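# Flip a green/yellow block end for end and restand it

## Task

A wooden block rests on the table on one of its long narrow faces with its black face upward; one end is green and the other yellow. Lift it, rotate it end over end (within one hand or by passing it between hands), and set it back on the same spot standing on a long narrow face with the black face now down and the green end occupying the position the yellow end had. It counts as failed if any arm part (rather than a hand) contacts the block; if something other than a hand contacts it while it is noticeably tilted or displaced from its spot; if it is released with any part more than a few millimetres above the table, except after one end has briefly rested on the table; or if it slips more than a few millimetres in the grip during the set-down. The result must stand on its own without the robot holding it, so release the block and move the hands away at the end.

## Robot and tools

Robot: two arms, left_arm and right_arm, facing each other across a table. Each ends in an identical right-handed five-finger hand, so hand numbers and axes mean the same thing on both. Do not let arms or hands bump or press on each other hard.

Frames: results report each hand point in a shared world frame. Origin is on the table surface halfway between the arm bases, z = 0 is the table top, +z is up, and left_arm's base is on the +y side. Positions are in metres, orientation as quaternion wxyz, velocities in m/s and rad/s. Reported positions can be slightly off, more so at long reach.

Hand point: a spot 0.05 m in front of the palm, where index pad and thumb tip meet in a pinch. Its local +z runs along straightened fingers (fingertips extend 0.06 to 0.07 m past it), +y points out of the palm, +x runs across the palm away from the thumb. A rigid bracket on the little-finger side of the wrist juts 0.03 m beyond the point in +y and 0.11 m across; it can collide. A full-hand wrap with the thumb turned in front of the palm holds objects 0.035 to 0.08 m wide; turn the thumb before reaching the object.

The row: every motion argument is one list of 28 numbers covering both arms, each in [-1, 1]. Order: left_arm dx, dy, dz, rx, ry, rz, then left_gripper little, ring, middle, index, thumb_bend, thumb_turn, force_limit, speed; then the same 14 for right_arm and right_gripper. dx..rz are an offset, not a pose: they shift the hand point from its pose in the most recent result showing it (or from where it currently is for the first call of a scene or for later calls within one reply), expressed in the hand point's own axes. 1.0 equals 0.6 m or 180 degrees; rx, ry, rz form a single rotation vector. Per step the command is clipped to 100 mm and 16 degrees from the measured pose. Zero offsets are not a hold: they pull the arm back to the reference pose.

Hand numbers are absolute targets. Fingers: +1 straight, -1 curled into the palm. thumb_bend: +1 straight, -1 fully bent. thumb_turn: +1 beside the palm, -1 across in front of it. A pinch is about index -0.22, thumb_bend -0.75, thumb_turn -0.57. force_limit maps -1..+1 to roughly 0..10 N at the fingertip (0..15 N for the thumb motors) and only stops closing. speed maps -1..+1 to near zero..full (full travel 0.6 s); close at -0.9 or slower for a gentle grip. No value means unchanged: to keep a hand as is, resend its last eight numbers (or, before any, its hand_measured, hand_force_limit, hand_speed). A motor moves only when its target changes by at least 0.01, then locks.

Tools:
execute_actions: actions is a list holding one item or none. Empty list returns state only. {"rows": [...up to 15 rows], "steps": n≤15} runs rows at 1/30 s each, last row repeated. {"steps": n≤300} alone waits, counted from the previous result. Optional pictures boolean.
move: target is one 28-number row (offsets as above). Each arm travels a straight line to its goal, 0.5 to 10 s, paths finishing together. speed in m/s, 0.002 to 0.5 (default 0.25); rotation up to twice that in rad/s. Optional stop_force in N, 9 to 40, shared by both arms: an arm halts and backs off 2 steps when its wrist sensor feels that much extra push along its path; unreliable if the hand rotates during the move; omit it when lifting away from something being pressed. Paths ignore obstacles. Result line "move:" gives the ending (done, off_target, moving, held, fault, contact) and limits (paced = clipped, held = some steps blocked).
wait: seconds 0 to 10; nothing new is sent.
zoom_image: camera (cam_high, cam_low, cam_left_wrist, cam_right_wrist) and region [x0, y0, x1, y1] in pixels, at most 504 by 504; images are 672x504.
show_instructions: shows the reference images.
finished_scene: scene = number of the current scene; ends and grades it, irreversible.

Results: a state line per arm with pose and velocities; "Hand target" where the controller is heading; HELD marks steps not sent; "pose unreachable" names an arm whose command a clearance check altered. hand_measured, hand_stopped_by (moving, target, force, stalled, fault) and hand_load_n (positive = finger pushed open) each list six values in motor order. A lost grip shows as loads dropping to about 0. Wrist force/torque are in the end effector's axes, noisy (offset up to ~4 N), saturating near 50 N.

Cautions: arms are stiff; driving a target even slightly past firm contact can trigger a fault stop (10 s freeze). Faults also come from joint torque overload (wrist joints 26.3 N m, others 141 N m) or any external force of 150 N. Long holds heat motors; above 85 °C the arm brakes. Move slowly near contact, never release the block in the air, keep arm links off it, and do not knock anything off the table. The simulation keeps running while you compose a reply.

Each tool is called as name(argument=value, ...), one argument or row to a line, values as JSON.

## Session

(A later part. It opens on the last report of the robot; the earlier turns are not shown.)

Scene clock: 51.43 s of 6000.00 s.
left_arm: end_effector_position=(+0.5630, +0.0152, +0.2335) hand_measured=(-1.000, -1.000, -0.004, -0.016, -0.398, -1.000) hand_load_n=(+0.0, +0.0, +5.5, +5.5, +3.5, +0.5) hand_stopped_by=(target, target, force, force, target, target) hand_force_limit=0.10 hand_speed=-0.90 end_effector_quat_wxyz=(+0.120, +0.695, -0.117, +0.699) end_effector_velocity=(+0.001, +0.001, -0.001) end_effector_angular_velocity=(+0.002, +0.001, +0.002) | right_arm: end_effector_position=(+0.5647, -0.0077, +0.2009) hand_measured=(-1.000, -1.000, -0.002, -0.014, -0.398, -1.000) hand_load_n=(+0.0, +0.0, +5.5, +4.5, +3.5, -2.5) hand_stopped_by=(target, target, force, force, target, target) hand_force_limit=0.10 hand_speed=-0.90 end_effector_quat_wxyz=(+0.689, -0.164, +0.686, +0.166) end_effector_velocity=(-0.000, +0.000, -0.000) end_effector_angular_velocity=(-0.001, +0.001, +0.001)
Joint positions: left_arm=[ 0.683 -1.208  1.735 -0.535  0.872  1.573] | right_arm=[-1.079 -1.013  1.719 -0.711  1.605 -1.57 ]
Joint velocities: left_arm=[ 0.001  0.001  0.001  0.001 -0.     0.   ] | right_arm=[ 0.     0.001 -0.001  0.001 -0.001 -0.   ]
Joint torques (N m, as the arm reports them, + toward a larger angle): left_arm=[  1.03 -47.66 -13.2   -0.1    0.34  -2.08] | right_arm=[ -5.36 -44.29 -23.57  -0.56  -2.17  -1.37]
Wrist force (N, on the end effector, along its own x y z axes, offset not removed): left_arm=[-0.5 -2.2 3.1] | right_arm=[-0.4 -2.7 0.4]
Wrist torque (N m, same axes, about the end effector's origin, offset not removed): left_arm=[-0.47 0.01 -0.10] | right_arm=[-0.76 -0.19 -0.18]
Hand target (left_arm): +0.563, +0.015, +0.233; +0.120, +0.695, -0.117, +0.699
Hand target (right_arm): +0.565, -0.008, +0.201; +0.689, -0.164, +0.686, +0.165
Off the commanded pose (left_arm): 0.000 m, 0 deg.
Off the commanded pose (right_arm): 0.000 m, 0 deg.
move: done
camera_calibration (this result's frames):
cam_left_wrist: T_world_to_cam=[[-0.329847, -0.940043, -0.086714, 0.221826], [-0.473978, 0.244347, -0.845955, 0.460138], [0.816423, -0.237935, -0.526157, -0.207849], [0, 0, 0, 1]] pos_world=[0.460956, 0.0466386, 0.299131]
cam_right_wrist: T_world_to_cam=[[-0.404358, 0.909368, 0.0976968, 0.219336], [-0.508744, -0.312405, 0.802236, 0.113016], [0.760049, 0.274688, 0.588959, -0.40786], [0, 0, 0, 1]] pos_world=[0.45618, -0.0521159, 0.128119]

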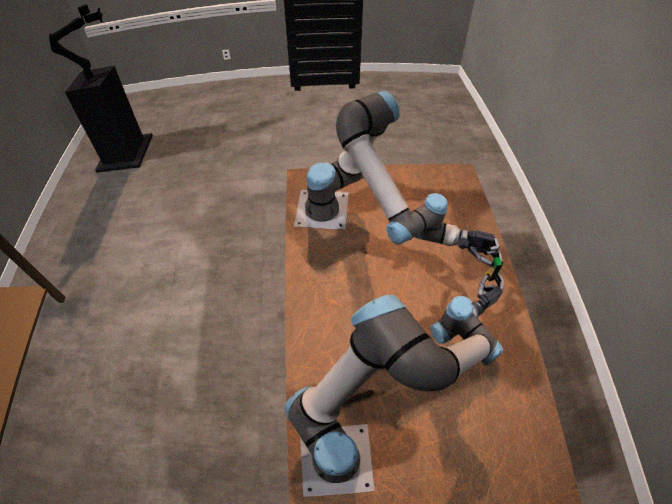

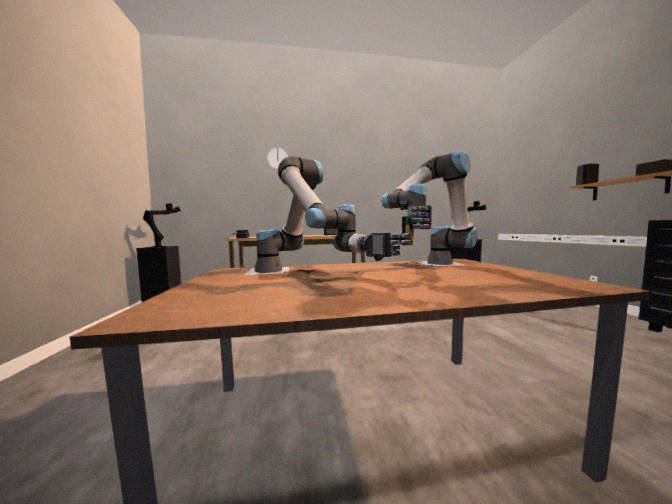

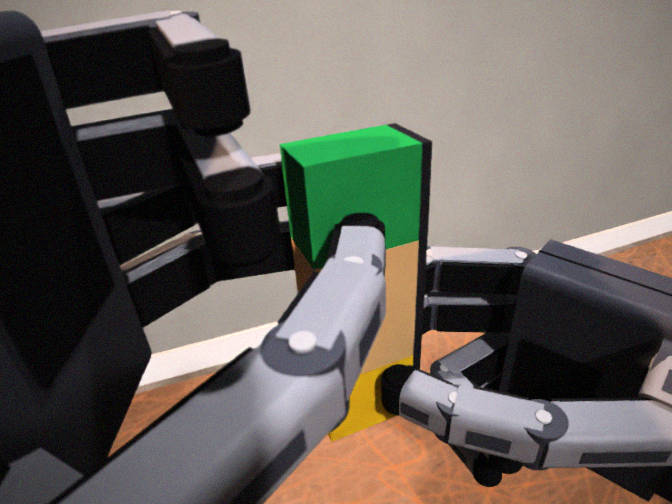

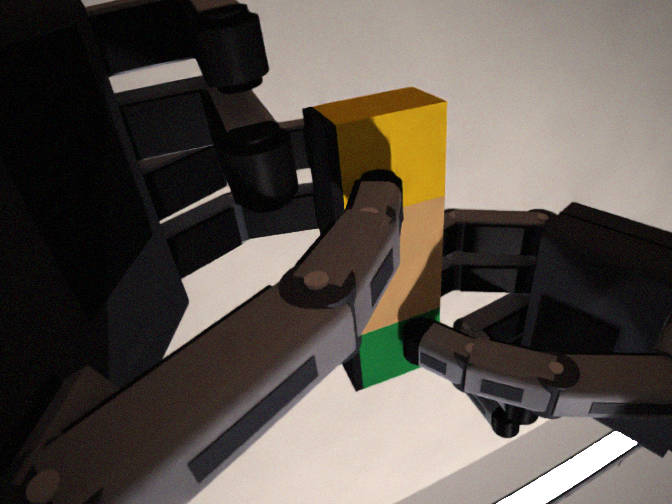

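move(
  target=[0,0,0,0,0,0,-1,-1,-0.4,-0.4,-0.4,-1,0.1,-0.9,0,0.003,-0.008,0,0,0,-1,-1,0.3,0.3,-0.3,-1,0.1,0.3],
  speed=0.01,
)

move(
  target=[0,0,0,0,0,0,-1,-1,-0.4,-0.4,-0.4,-1,0.1,-0.9,0,-0.25,-0.107,0,0,0,-1,-1,0.3,0.3,-0.3,-1,0.1,0.3],
)

move(
  target=[-0.289,-0.0585,-0.0185,0,-0.197,0.4595,-1,-1,-0.4,-0.4,-0.4,-1,0.1,-0.9,0,-0.3,-0.128,0,0,0,-1,-1,0.3,0.3,-0.3,-1,0.1,0.3],
)

Scene clock: 55.43 s of 6000.00 s.
left_arm: end_effector_position=(+0.5629, +0.0152, +0.2334) hand_measured=(-1.000, -1.000, -0.004, -0.016, -0.398, -1.000) hand_load_n=(+0.0, +0.0, +5.5, +4.0, +4.5, +0.0) hand_stopped_by=(target, target, force, force, target, target) hand_force_limit=0.10 hand_speed=-0.90 end_effector_quat_wxyz=(+0.120, +0.695, -0.117, +0.699) end_effector_velocity=(-0.000, +0.000, +0.001) end_effector_angular_velocity=(+0.000, +0.000, -0.000) | right_arm: end_effector_position=(+0.5597, -0.0082, +0.2009) hand_measured=(-1.000, -1.000, +0.300, +0.300, -0.300, -1.000) hand_load_n=(+0.0, +0.0, +0.0, +0.0, +0.0, +0.0) hand_stopped_by=(target, target, target, target, target, target) hand_force_limit=0.10 hand_speed=0.30 end_effector_quat_wxyz=(+0.689, -0.164, +0.686, +0.166) end_effector_velocity=(-0.001, -0.000, -0.000) end_effector_angular_velocity=(-0.000, +0.001, -0.000)
Joint positions: left_arm=[ 0.683 -1.208  1.735 -0.535  0.872  1.573] | right_arm=[-1.075 -1.02   1.732 -0.716  1.609 -1.57 ]
Joint velocities: left_arm=[-0.    -0.001  0.     0.001  0.     0.   ] | right_arm=[ 0.001 -0.002  0.003 -0.     0.001  0.   ]
Joint torques (N m, as the arm reports them, + toward a larger angle): left_arm=[ -2.56 -43.29 -20.17  -0.49  -0.48  -2.01] | right_arm=[  6.76 -44.53 -10.2   -3.66   2.91  -1.46]
Wrist force (N, on the end effector, along its own x y z axes, offset not removed): left_arm=[-0.5 1.4 -0.1] | right_arm=[0.8 -1.1 0.1]
Wrist torque (N m, same axes, about the end effector's origin, offset not removed): left_arm=[0.18 0.00 0.13] | right_arm=[-0.30 -0.24 -0.22]
Hand target (left_arm): +0.563, +0.015, +0.234; +0.120, +0.695, -0.117, +0.699
Hand target (right_arm): +0.560, -0.008, +0.201; +0.689, -0.164, +0.686, +0.166
Off the commanded pose (left_arm): 0.000 m, 0 deg.
Off the commanded pose (right_arm): 0.000 m, 0 deg.
After step 90, 0.27 s passed at rest.
move: done
camera_calibration (this result's frames):
cam_left_wrist: T_world_to_cam=[[-0.329859, -0.940033, -0.0867853, 0.221844], [-0.474025, 0.244431, -0.845904, 0.460078], [0.816391, -0.237891, -0.526227, -0.207813], [0, 0, 0, 1]] pos_world=[0.460923, 0.0466465, 0.299078]
cam_right_wrist: T_world_to_cam=[[-0.404358, 0.909367, 0.0977066, 0.217833], [-0.508735, -0.31241, 0.80224, 0.110309], [0.760055, 0.274685, 0.588952, -0.403912], [0, 0, 0, 1]] pos_world=[0.451196, -0.0526801, 0.128107]

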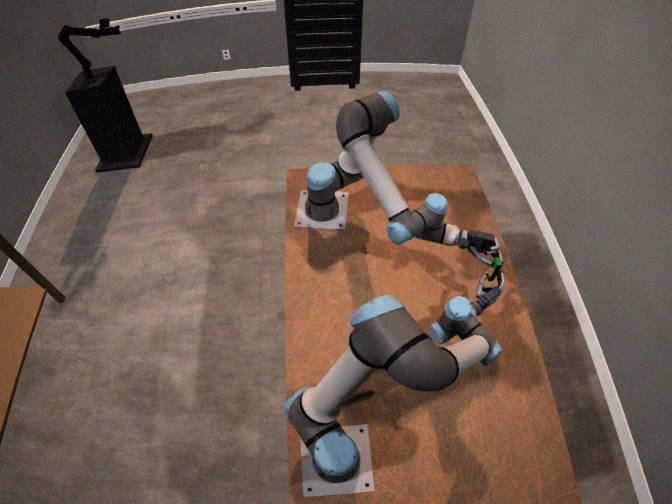

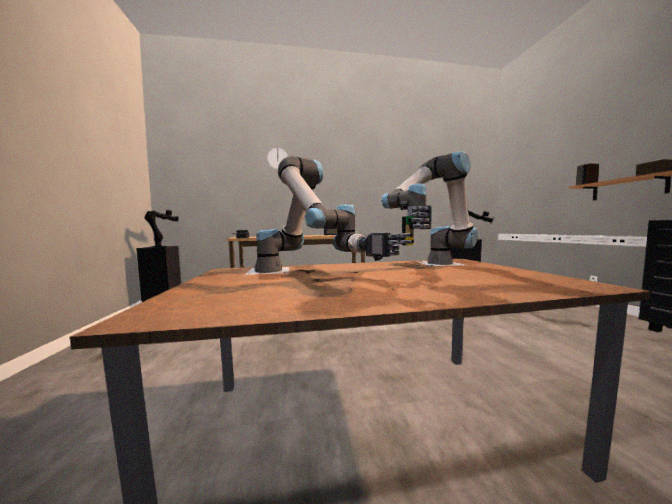

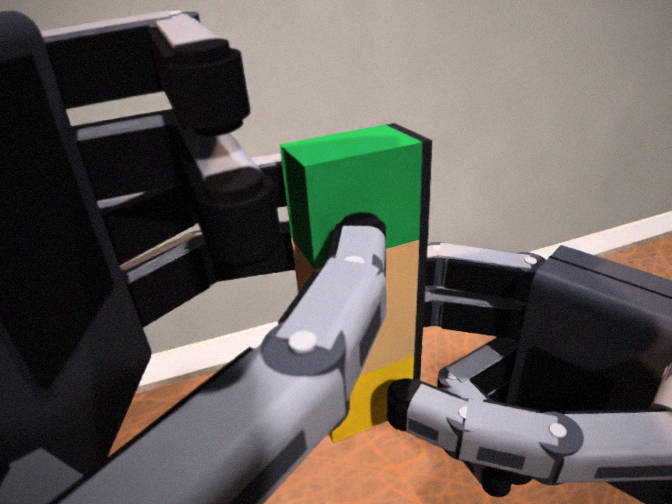

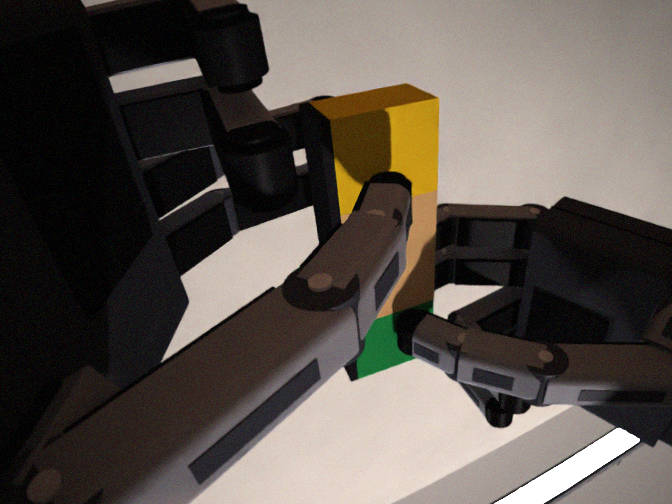

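Scene clock: 56.63 s of 6000.00 s.
left_arm: end_effector_position=(+0.5629, +0.0152, +0.2334) hand_measured=(-1.000, -1.000, -0.004, -0.016, -0.398, -1.000) hand_load_n=(+0.0, +0.0, +5.5, +4.0, +4.5, +0.0) hand_stopped_by=(target, target, force, force, target, target) hand_force_limit=0.10 hand_speed=-0.90 end_effector_quat_wxyz=(+0.120, +0.695, -0.117, +0.699) end_effector_velocity=(-0.000, -0.000, +0.001) end_effector_angular_velocity=(-0.001, -0.000, -0.000) | right_arm: end_effector_position=(+0.5706, -0.1708, +0.2003) hand_measured=(-1.000, -1.000, +0.300, +0.300, -0.300, -1.000) hand_load_n=(+0.0, +0.0, +0.0, +0.0, +0.0, +0.0) hand_stopped_by=(target, target, target, target, target, target) hand_force_limit=0.10 hand_speed=0.30 end_effector_quat_wxyz=(+0.689, -0.164, +0.686, +0.165) end_effector_velocity=(-0.000, -0.002, +0.000) end_effector_angular_velocity=(+0.000, -0.002, +0.001)
Joint positions: left_arm=[ 0.683 -1.208  1.735 -0.535  0.872  1.573] | right_arm=[-1.407 -1.179  2.    -0.826  1.277 -1.569]
Joint velocities: left_arm=[-0.    -0.001 -0.     0.     0.    -0.   ] | right_arm=[-0.004 -0.002  0.003 -0.002 -0.006 -0.   ]
Joint torques (N m, as the arm reports them, + toward a larger angle): left_arm=[ -3.13 -43.77 -19.53  -0.5   -0.4   -2.  ] | right_arm=[ -6.69 -37.9   -7.41  -3.44  -2.33   1.63]
Wrist force (N, on the end effector, along its own x y z axes, offset not removed): left_arm=[-0.4 -2.4 1.4] | right_arm=[-0.6 -1.8 2.2]
Wrist torque (N m, same axes, about the end effector's origin, offset not removed): left_arm=[-0.40 -0.10 -0.13] | right_arm=[-0.46 -0.15 -0.13]
Hand target (left_arm): +0.563, +0.015, +0.233; +0.120, +0.695, -0.117, +0.699
Hand target (right_arm): +0.571, -0.171, +0.200; +0.689, -0.164, +0.686, +0.165
Off the commanded pose (left_arm): 0.000 m, 0 deg.
Off the commanded pose (right_arm): 0.000 m, 0 deg.
move: done
camera_calibration (this result's frames):
cam_left_wrist: T_world_to_cam=[[-0.32986, -0.940032, -0.0867855, 0.221845], [-0.474025, 0.244432, -0.845904, 0.460078], [0.81639, -0.237891, -0.526227, -0.207813], [0, 0, 0, 1]] pos_world=[0.460923, 0.0466464, 0.299078]
cam_right_wrist: T_world_to_cam=[[-0.404313, 0.909477, 0.0968633, 0.370315], [-0.508971, -0.31172, 0.802358, 0.0657541], [0.759921, 0.275103, 0.58893, -0.367001], [0, 0, 0, 1]] pos_world=[0.462082, -0.215333, 0.12751]

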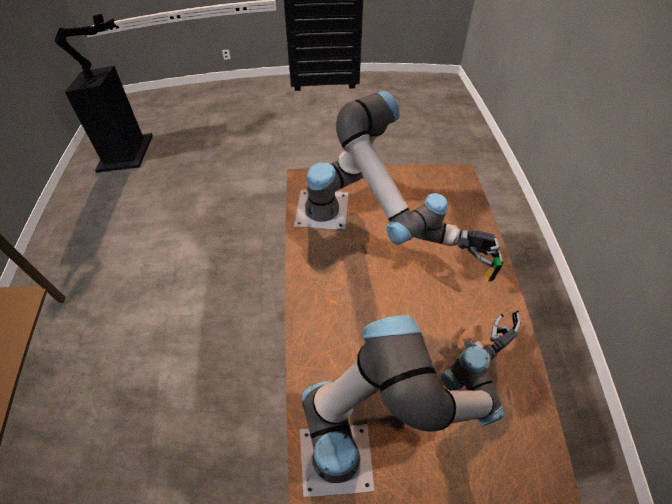

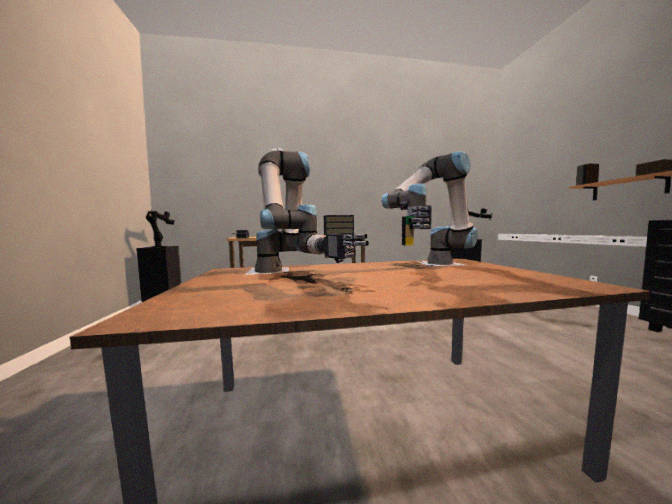

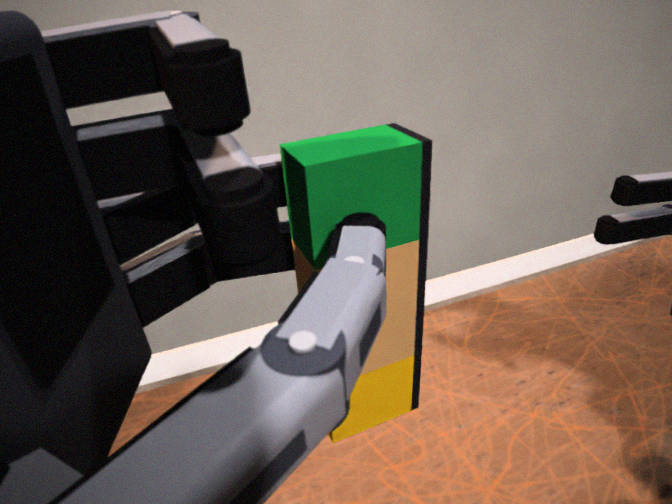

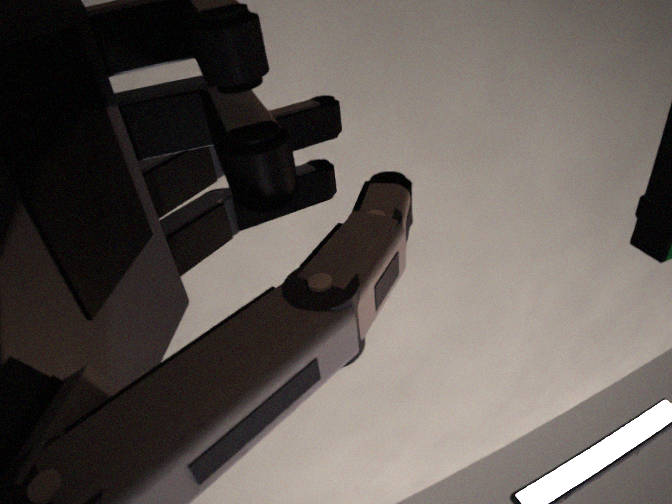

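Scene clock: 60.23 s of 6000.00 s.
left_arm: end_effector_position=(+0.5647, +0.0513, +0.0595) hand_measured=(-1.000, -1.000, -0.004, -0.016, -0.398, -1.000) hand_load_n=(+0.0, +0.0, +5.5, +4.0, +5.0, +0.0) hand_stopped_by=(target, target, force, force, target, target) hand_force_limit=0.10 hand_speed=-0.90 end_effector_quat_wxyz=(-0.401, +0.611, -0.568, +0.378) end_effector_velocity=(+0.001, +0.000, -0.000) end_effector_angular_velocity=(+0.006, +0.002, +0.005) | right_arm: end_effector_position=(+0.5839, -0.3659, +0.1995) hand_measured=(-1.000, -1.000, +0.300, +0.300, -0.300, -1.000) hand_load_n=(+0.0, +0.0, +0.0, +0.0, +0.0, +0.0) hand_stopped_by=(target, target, target, target, target, target) hand_force_limit=0.10 hand_speed=0.30 end_effector_quat_wxyz=(+0.689, -0.165, +0.686, +0.165) end_effector_velocity=(-0.000, -0.001, -0.000) end_effector_angular_velocity=(+0.000, +0.001, +0.002)
Joint positions: left_arm=[ 0.581 -0.684  1.087  0.466  0.538  2.342] | right_arm=[-1.884 -1.246  2.109 -0.867  0.801 -1.568]
Joint velocities: left_arm=[ 0.001  0.008 -0.012  0.016 -0.004 -0.005] | right_arm=[-0.003  0.001 -0.001  0.001 -0.005  0.   ]
Joint torques (N m, as the arm reports them, + toward a larger angle): left_arm=[-11.35 -48.18 -29.78   2.66  -3.39  -2.51] | right_arm=[ -6.24 -20.81 -21.13   0.43  -2.8    1.42]
Wrist force (N, on the end effector, along its own x y z axes, offset not removed): left_arm=[-2.3 -0.7 1.1] | right_arm=[-0.8 -2.5 0.3]
Wrist torque (N m, same axes, about the end effector's origin, offset not removed): left_arm=[-0.19 0.22 -0.07] | right_arm=[-0.33 -0.14 -0.29]
Hand target (left_arm): +0.565, +0.051, +0.059; -0.402, +0.611, -0.568, +0.378
Hand target (right_arm): +0.584, -0.366, +0.200; +0.689, -0.165, +0.686, +0.165
Off the commanded pose (left_arm): 0.000 m, 0 deg.
Off the commanded pose (right_arm): 0.000 m, 0 deg.
move: done
camera_calibration (this result's frames):
cam_left_wrist: T_world_to_cam=[[-0.395306, 0.057133, -0.916771, 0.276458], [-0.51692, 0.811185, 0.273445, 0.233498], [0.759294, 0.581991, -0.291133, -0.316036], [0, 0, 0, 1]] pos_world=[0.46995, -0.0212748, 0.0975908]
cam_right_wrist: T_world_to_cam=[[-0.404292, 0.9096, 0.0957936, 0.553417], [-0.508919, -0.310744, 0.80277, 0.0125491], [0.759966, 0.275802, 0.588544, -0.322692], [0, 0, 0, 1]] pos_world=[0.475364, -0.410489, 0.12683]

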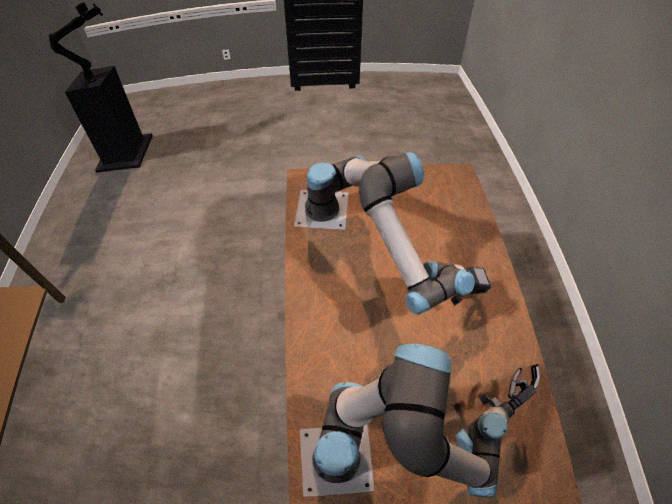

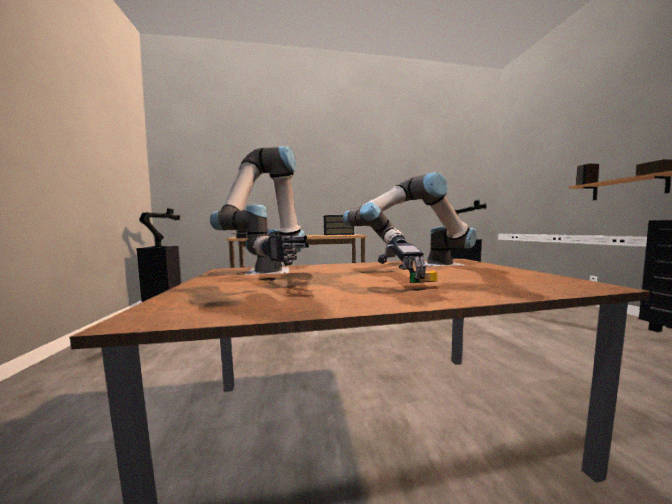

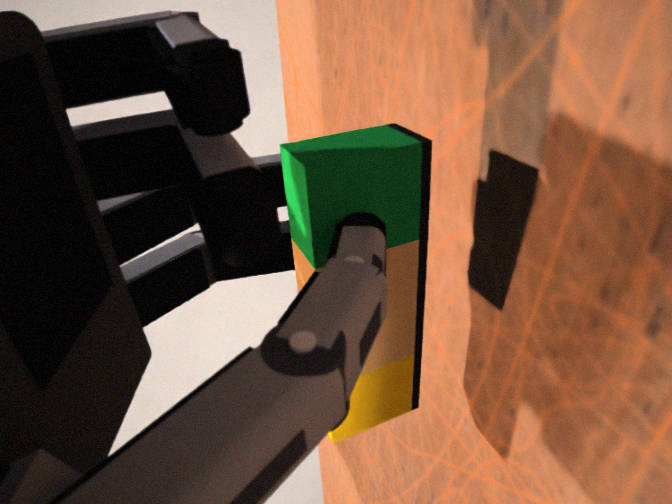

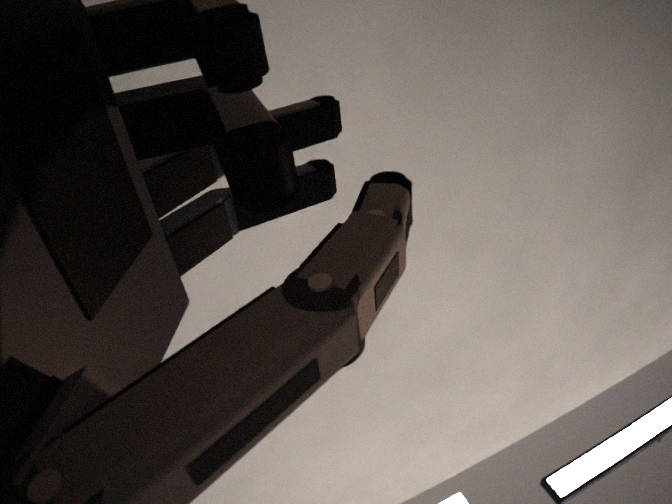

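move(
  target=[0,0.037,0.014,0,0.002,0.001,-1,-1,-0.4,-0.4,-0.4,-1,0.1,-0.9,0,0,0,0,0,0,-1,-1,0.3,0.3,-0.3,-1,0.1,0.3],
  speed=0.04,
)

zoom_image(
  camera="cam_low",
  region=[395,265,455,310],
)

Scene clock: 62.43 s of 6000.00 s.
left_arm: end_effector_position=(+0.5638, +0.0511, +0.0359) hand_measured=(-1.000, -1.000, -0.004, -0.016, -0.398, -1.000) hand_load_n=(+0.0, +0.0, +5.5, +4.0, +5.0, +0.0) hand_stopped_by=(target, target, force, force, target, target) hand_force_limit=0.10 hand_speed=-0.90 end_effector_quat_wxyz=(-0.400, +0.608, -0.570, +0.380) end_effector_velocity=(-0.001, +0.000, -0.002) end_effector_angular_velocity=(+0.002, +0.001, -0.001) | right_arm: end_effector_position=(+0.5839, -0.3659, +0.1995) hand_measured=(-1.000, -1.000, +0.300, +0.300, -0.300, -1.000) hand_load_n=(+0.0, +0.0, +0.0, +0.0, +0.0, +0.0) hand_stopped_by=(target, target, target, target, target, target) hand_force_limit=0.10 hand_speed=0.30 end_effector_quat_wxyz=(+0.689, -0.165, +0.686, +0.165) end_effector_velocity=(-0.000, +0.000, +0.000) end_effector_angular_velocity=(+0.000, +0.000, +0.000)
Joint positions: left_arm=[ 0.58  -0.664  1.113  0.412  0.542  2.351] | right_arm=[-1.884 -1.246  2.108 -0.867  0.801 -1.568]
Joint velocities: left_arm=[-0.001  0.002  0.002 -0.002  0.     0.001] | right_arm=[ 0.    -0.     0.     0.001  0.    -0.   ]
Joint torques (N m, as the arm reports them, + toward a larger angle): left_arm=[-10.98 -46.76  -7.27  -0.49   1.1    2.07] | right_arm=[  6.79 -24.41 -16.63  -0.79   2.86  -0.31]
Wrist force (N, on the end effector, along its own x y z axes, offset not removed): left_arm=[-2.1 -0.3 0.1] | right_arm=[-1.1 -1.2 1.8]
Wrist torque (N m, same axes, about the end effector's origin, offset not removed): left_arm=[-0.12 0.20 -0.15] | right_arm=[-0.32 -0.13 -0.26]
Hand target (left_arm): +0.564, +0.051, +0.036; -0.400, +0.608, -0.570, +0.380
Hand target (right_arm): +0.584, -0.366, +0.200; +0.689, -0.165, +0.686, +0.165
Off the commanded pose (left_arm): 0.000 m, 0 deg.
Off the commanded pose (right_arm): 0.000 m, 0 deg.
move: done
camera_calibration (this result's frames):
cam_left_wrist: T_world_to_cam=[[-0.394895, 0.0602883, -0.916746, 0.254074], [-0.511264, 0.814642, 0.273804, 0.236267], [0.763326, 0.576823, -0.290875, -0.324105], [0, 0, 0, 1]] pos_world=[0.468525, -0.0208396, 0.0739567]
cam_right_wrist: T_world_to_cam=[[-0.404284, 0.909602, 0.0958006, 0.553423], [-0.508914, -0.310742, 0.802774, 0.0125482], [0.759974, 0.275795, 0.588537, -0.322702], [0, 0, 0, 1]] pos_world=[0.475372, -0.410496, 0.126831]

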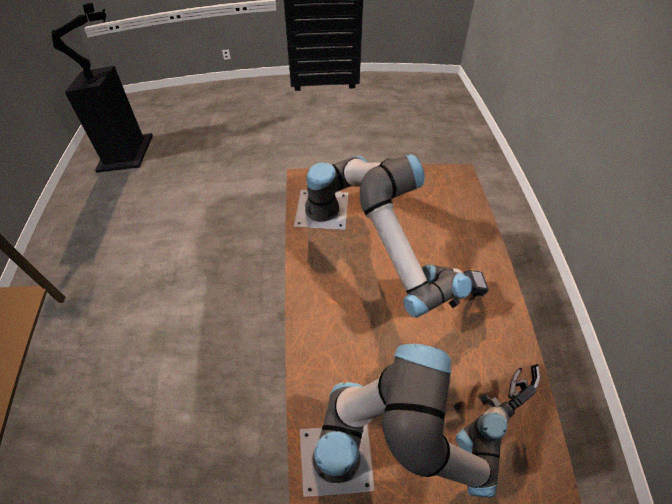

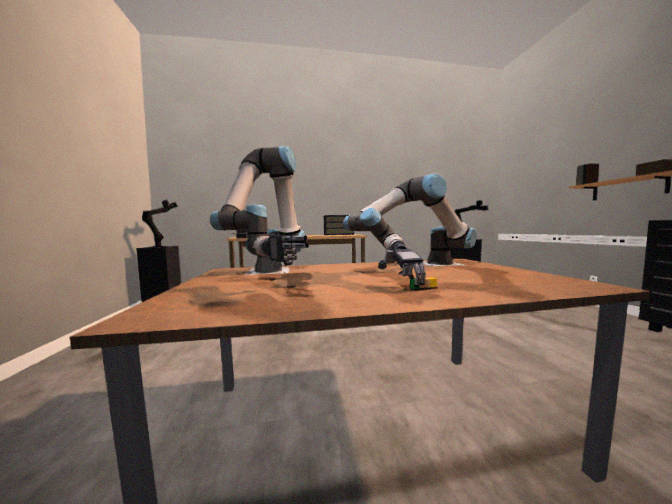

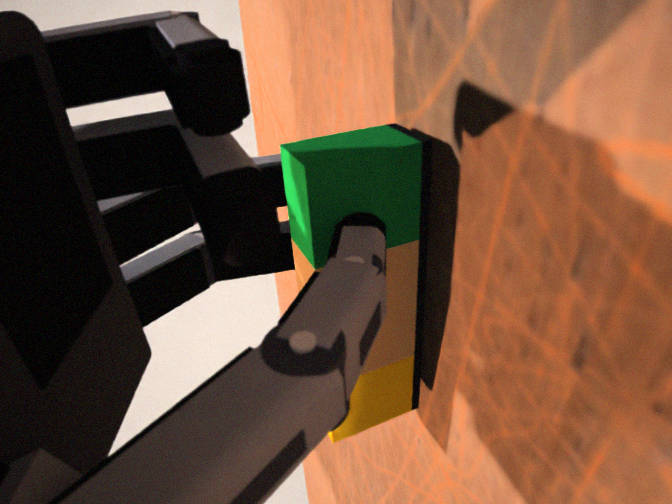

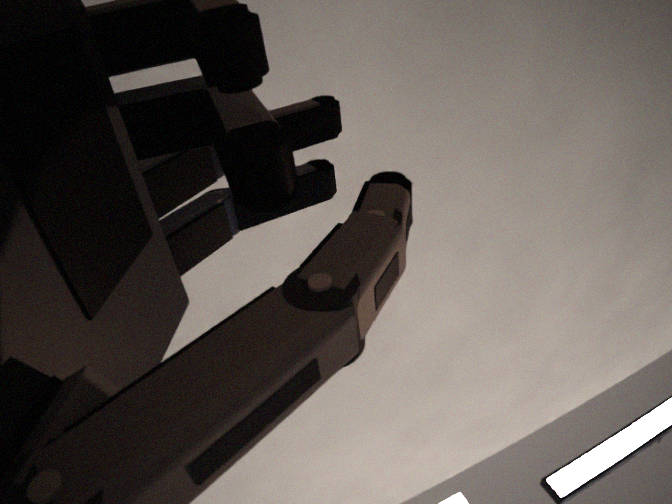

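Region (395, 265, 455, 310) of cam_low's 672x504 image, scaled by 8.400, with more detail than that image has; it fills the top 378 rows of this view, and the rest is white.

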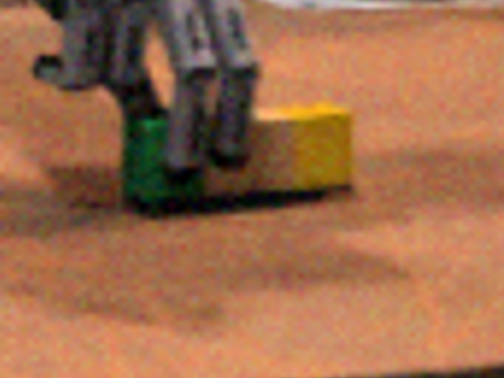

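Shift +2 mm in y, then lower.

move(
  target=[-0.003,0.004,0.0017,0,0,0,-1,-1,-0.4,-0.4,-0.4,-1,0.1,-0.9,0,0,0,0,0,0,-1,-1,0.3,0.3,-0.3,-1,0.1,0.3],
  speed=0.01,
)

move(
  target=[0,0.006,0.0026,0,0,0,-1,-1,-0.4,-0.4,-0.4,-1,0.1,-0.9,0,0,0,0,0,0,-1,-1,0.3,0.3,-0.3,-1,0.1,0.3],
  speed=0.003,
  stop_force=9,
)

zoom_image(
  camera="cam_low",
  region=[395,265,455,310],
)

Scene clock: 65.77 s of 6000.00 s.
left_arm: end_effector_position=(+0.5637, +0.0528, +0.0333) hand_measured=(-1.000, -1.000, -0.004, -0.016, -0.398, -1.000) hand_load_n=(+0.0, +0.0, +5.5, +4.0, +5.0, +0.0) hand_stopped_by=(target, target, force, force, target, target) hand_force_limit=0.10 hand_speed=-0.90 end_effector_quat_wxyz=(-0.400, +0.608, -0.570, +0.380) end_effector_velocity=(-0.000, +0.000, -0.000) end_effector_angular_velocity=(-0.001, -0.000, -0.000) | right_arm: end_effector_position=(+0.5839, -0.3659, +0.1995) hand_measured=(-1.000, -1.000, +0.300, +0.300, -0.300, -1.000) hand_load_n=(+0.0, +0.0, +0.0, +0.0, +0.0, +0.0) hand_stopped_by=(target, target, target, target, target, target) hand_force_limit=0.10 hand_speed=0.30 end_effector_quat_wxyz=(+0.689, -0.165, +0.686, +0.165) end_effector_velocity=(-0.000, +0.000, +0.000) end_effector_angular_velocity=(+0.000, -0.001, +0.000)
Joint positions: left_arm=[ 0.581 -0.665  1.122  0.403  0.543  2.353] | right_arm=[-1.884 -1.246  2.109 -0.867  0.801 -1.568]
Joint velocities: left_arm=[ 0.    -0.001  0.003 -0.003  0.     0.001] | right_arm=[ 0.    -0.001  0.001 -0.001 -0.     0.   ]
Joint torques (N m, as the arm reports them, + toward a larger angle): left_arm=[ 11.56 -66.06  -6.81  -0.38   1.14   2.16] | right_arm=[  5.44 -30.08 -10.8   -2.16   2.77  -0.33]
Wrist force (N, on the end effector, along its own x y z axes, offset not removed): left_arm=[-0.5 0.2 1.2] | right_arm=[-0.5 -1.5 0.7]
Wrist torque (N m, same axes, about the end effector's origin, offset not removed): left_arm=[-0.09 -0.14 -0.09] | right_arm=[-0.34 -0.06 -0.16]
Hand target (left_arm): +0.564, +0.053, +0.033; -0.400, +0.608, -0.570, +0.380
Hand target (right_arm): +0.584, -0.366, +0.200; +0.689, -0.165, +0.686, +0.165
Off the commanded pose (left_arm): 0.000 m, 0 deg.
Off the commanded pose (right_arm): 0.000 m, 0 deg.
move: done
camera_calibration (this result's frames):
cam_left_wrist: T_world_to_cam=[[-0.394905, 0.0603021, -0.916741, 0.251579], [-0.511261, 0.814637, 0.273822, 0.235498], [0.763323, 0.576827, -0.290874, -0.325766], [0, 0, 0, 1]] pos_world=[0.468415, -0.0191056, 0.0713917]
cam_right_wrist: T_world_to_cam=[[-0.404292, 0.909599, 0.095794, 0.553417], [-0.508919, -0.310744, 0.80277, 0.0125488], [0.759966, 0.275802, 0.588544, -0.322692], [0, 0, 0, 1]] pos_world=[0.475364, -0.410489, 0.12683]

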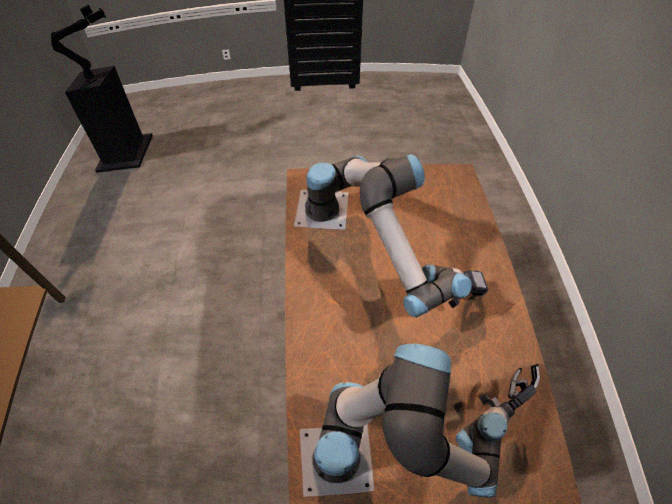

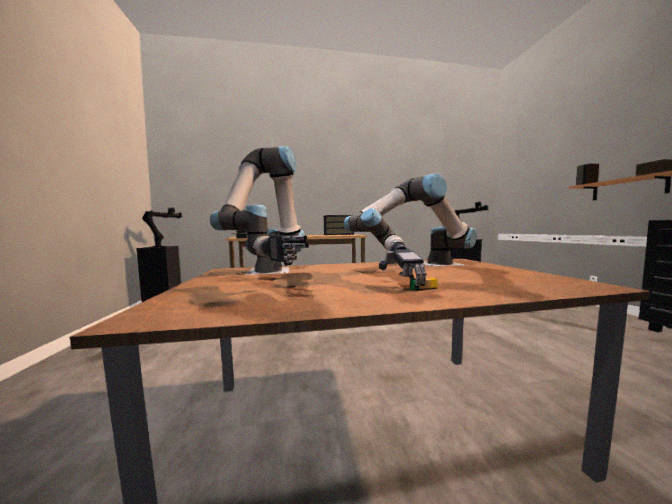

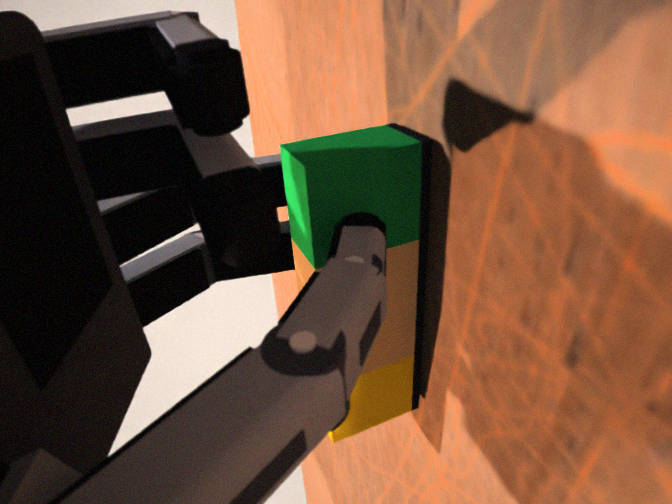

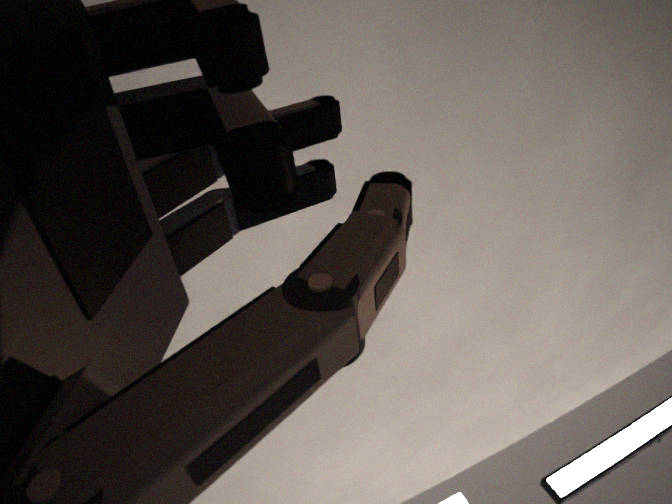

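Scene clock: 67.03 s of 6000.00 s.
left_arm: end_effector_position=(+0.5637, +0.0528, +0.0306) hand_measured=(-1.000, -1.000, -0.004, -0.016, -0.398, -1.000) hand_load_n=(+0.0, +0.0, +5.5, +4.0, +3.5, +0.0) hand_stopped_by=(target, target, force, force, target, target) hand_force_limit=0.10 hand_speed=-0.90 end_effector_quat_wxyz=(-0.400, +0.608, -0.570, +0.380) end_effector_velocity=(-0.000, -0.000, +0.002) end_effector_angular_velocity=(-0.000, -0.000, -0.000) | right_arm: end_effector_position=(+0.5839, -0.3659, +0.1995) hand_measured=(-1.000, -1.000, +0.300, +0.300, -0.300, -1.000) hand_load_n=(+0.0, +0.0, +0.0, +0.0, +0.0, +0.0) hand_stopped_by=(target, target, target, target, target, target) hand_force_limit=0.10 hand_speed=0.30 end_effector_quat_wxyz=(+0.689, -0.165, +0.686, +0.165) end_effector_velocity=(-0.000, +0.000, -0.000) end_effector_angular_velocity=(-0.000, -0.001, +0.001)
Joint positions: left_arm=[ 0.581 -0.662  1.123  0.399  0.543  2.353] | right_arm=[-1.884 -1.246  2.109 -0.867  0.801 -1.568]
Joint velocities: left_arm=[-0.    -0.002 -0.     0.002 -0.    -0.   ] | right_arm=[-0.     0.001  0.    -0.002 -0.001 -0.   ]
Joint torques (N m, as the arm reports them, + toward a larger angle): left_arm=[ 11.74 -56.5   -9.11   1.89   1.26   0.93] | right_arm=[  5.41 -29.88 -10.85  -2.03   2.7   -0.35]
Wrist force (N, on the end effector, along its own x y z axes, offset not removed): left_arm=[-1.1 -12.4 -8.1] | right_arm=[1.1 -1.5 1.4]
Wrist torque (N m, same axes, about the end effector's origin, offset not removed): left_arm=[-0.01 0.05 -0.11] | right_arm=[-0.40 -0.32 -0.07]
Hand target (left_arm): +0.564, +0.053, +0.031; -0.400, +0.608, -0.570, +0.380
Hand target (right_arm): +0.584, -0.366, +0.200; +0.689, -0.165, +0.686, +0.165
Off the commanded pose (left_arm): 0.001 m, 0 deg.
Off the commanded pose (right_arm): 0.000 m, 0 deg.
move: contact (left_arm)
camera_calibration (this result's frames):
cam_left_wrist: T_world_to_cam=[[-0.394921, 0.0603418, -0.916731, 0.249071], [-0.511256, 0.814625, 0.273866, 0.236263], [0.763318, 0.57684, -0.290862, -0.326569], [0, 0, 0, 1]] pos_world=[0.46843, -0.0191172, 0.0686402]
cam_right_wrist: T_world_to_cam=[[-0.404292, 0.909599, 0.095794, 0.553417], [-0.508919, -0.310744, 0.80277, 0.0125488], [0.759966, 0.275802, 0.588544, -0.322692], [0, 0, 0, 1]] pos_world=[0.475363, -0.410489, 0.12683]

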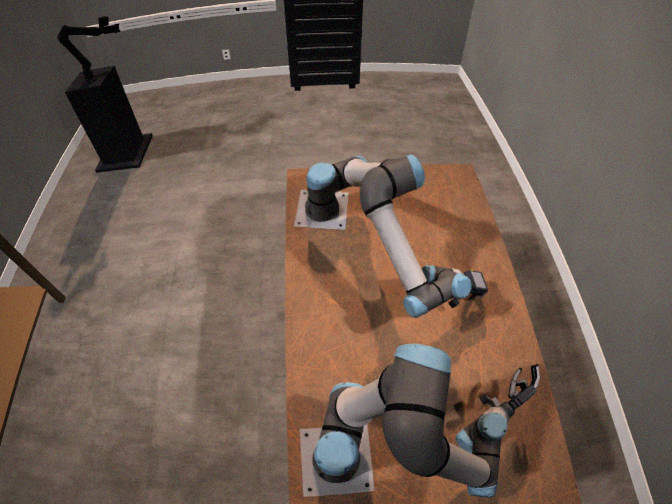

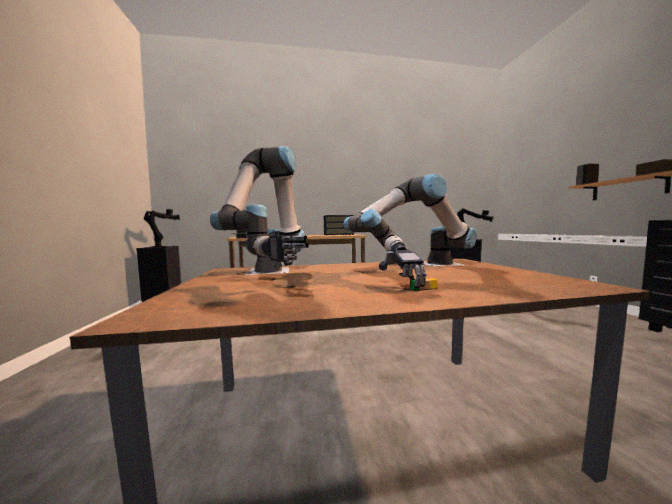

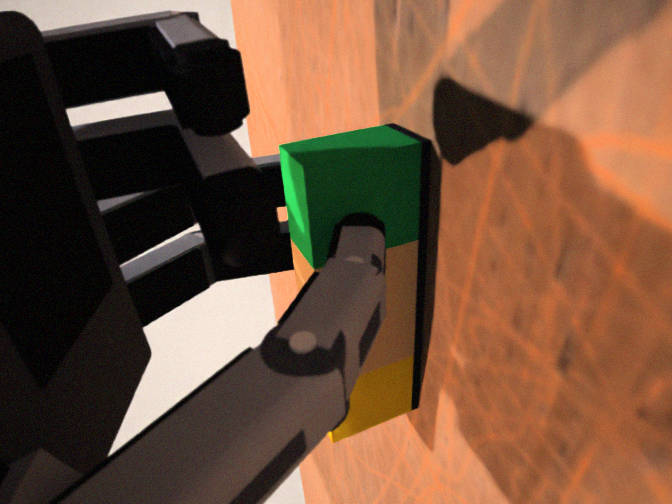

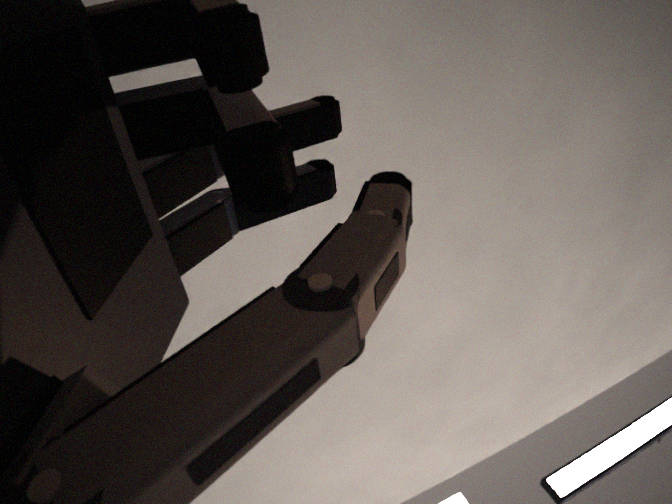

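Region (395, 265, 455, 310) of cam_low's 672x504 image, scaled by 8.400, with more detail than that image has; it fills the top 378 rows of this view, and the rest is white.

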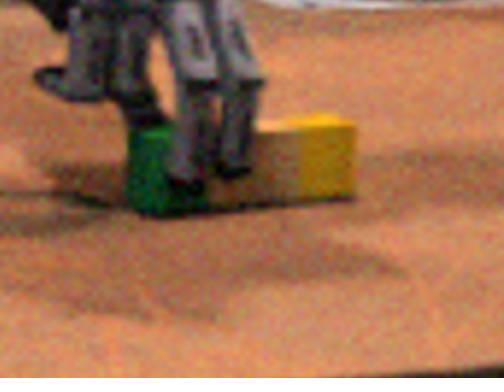

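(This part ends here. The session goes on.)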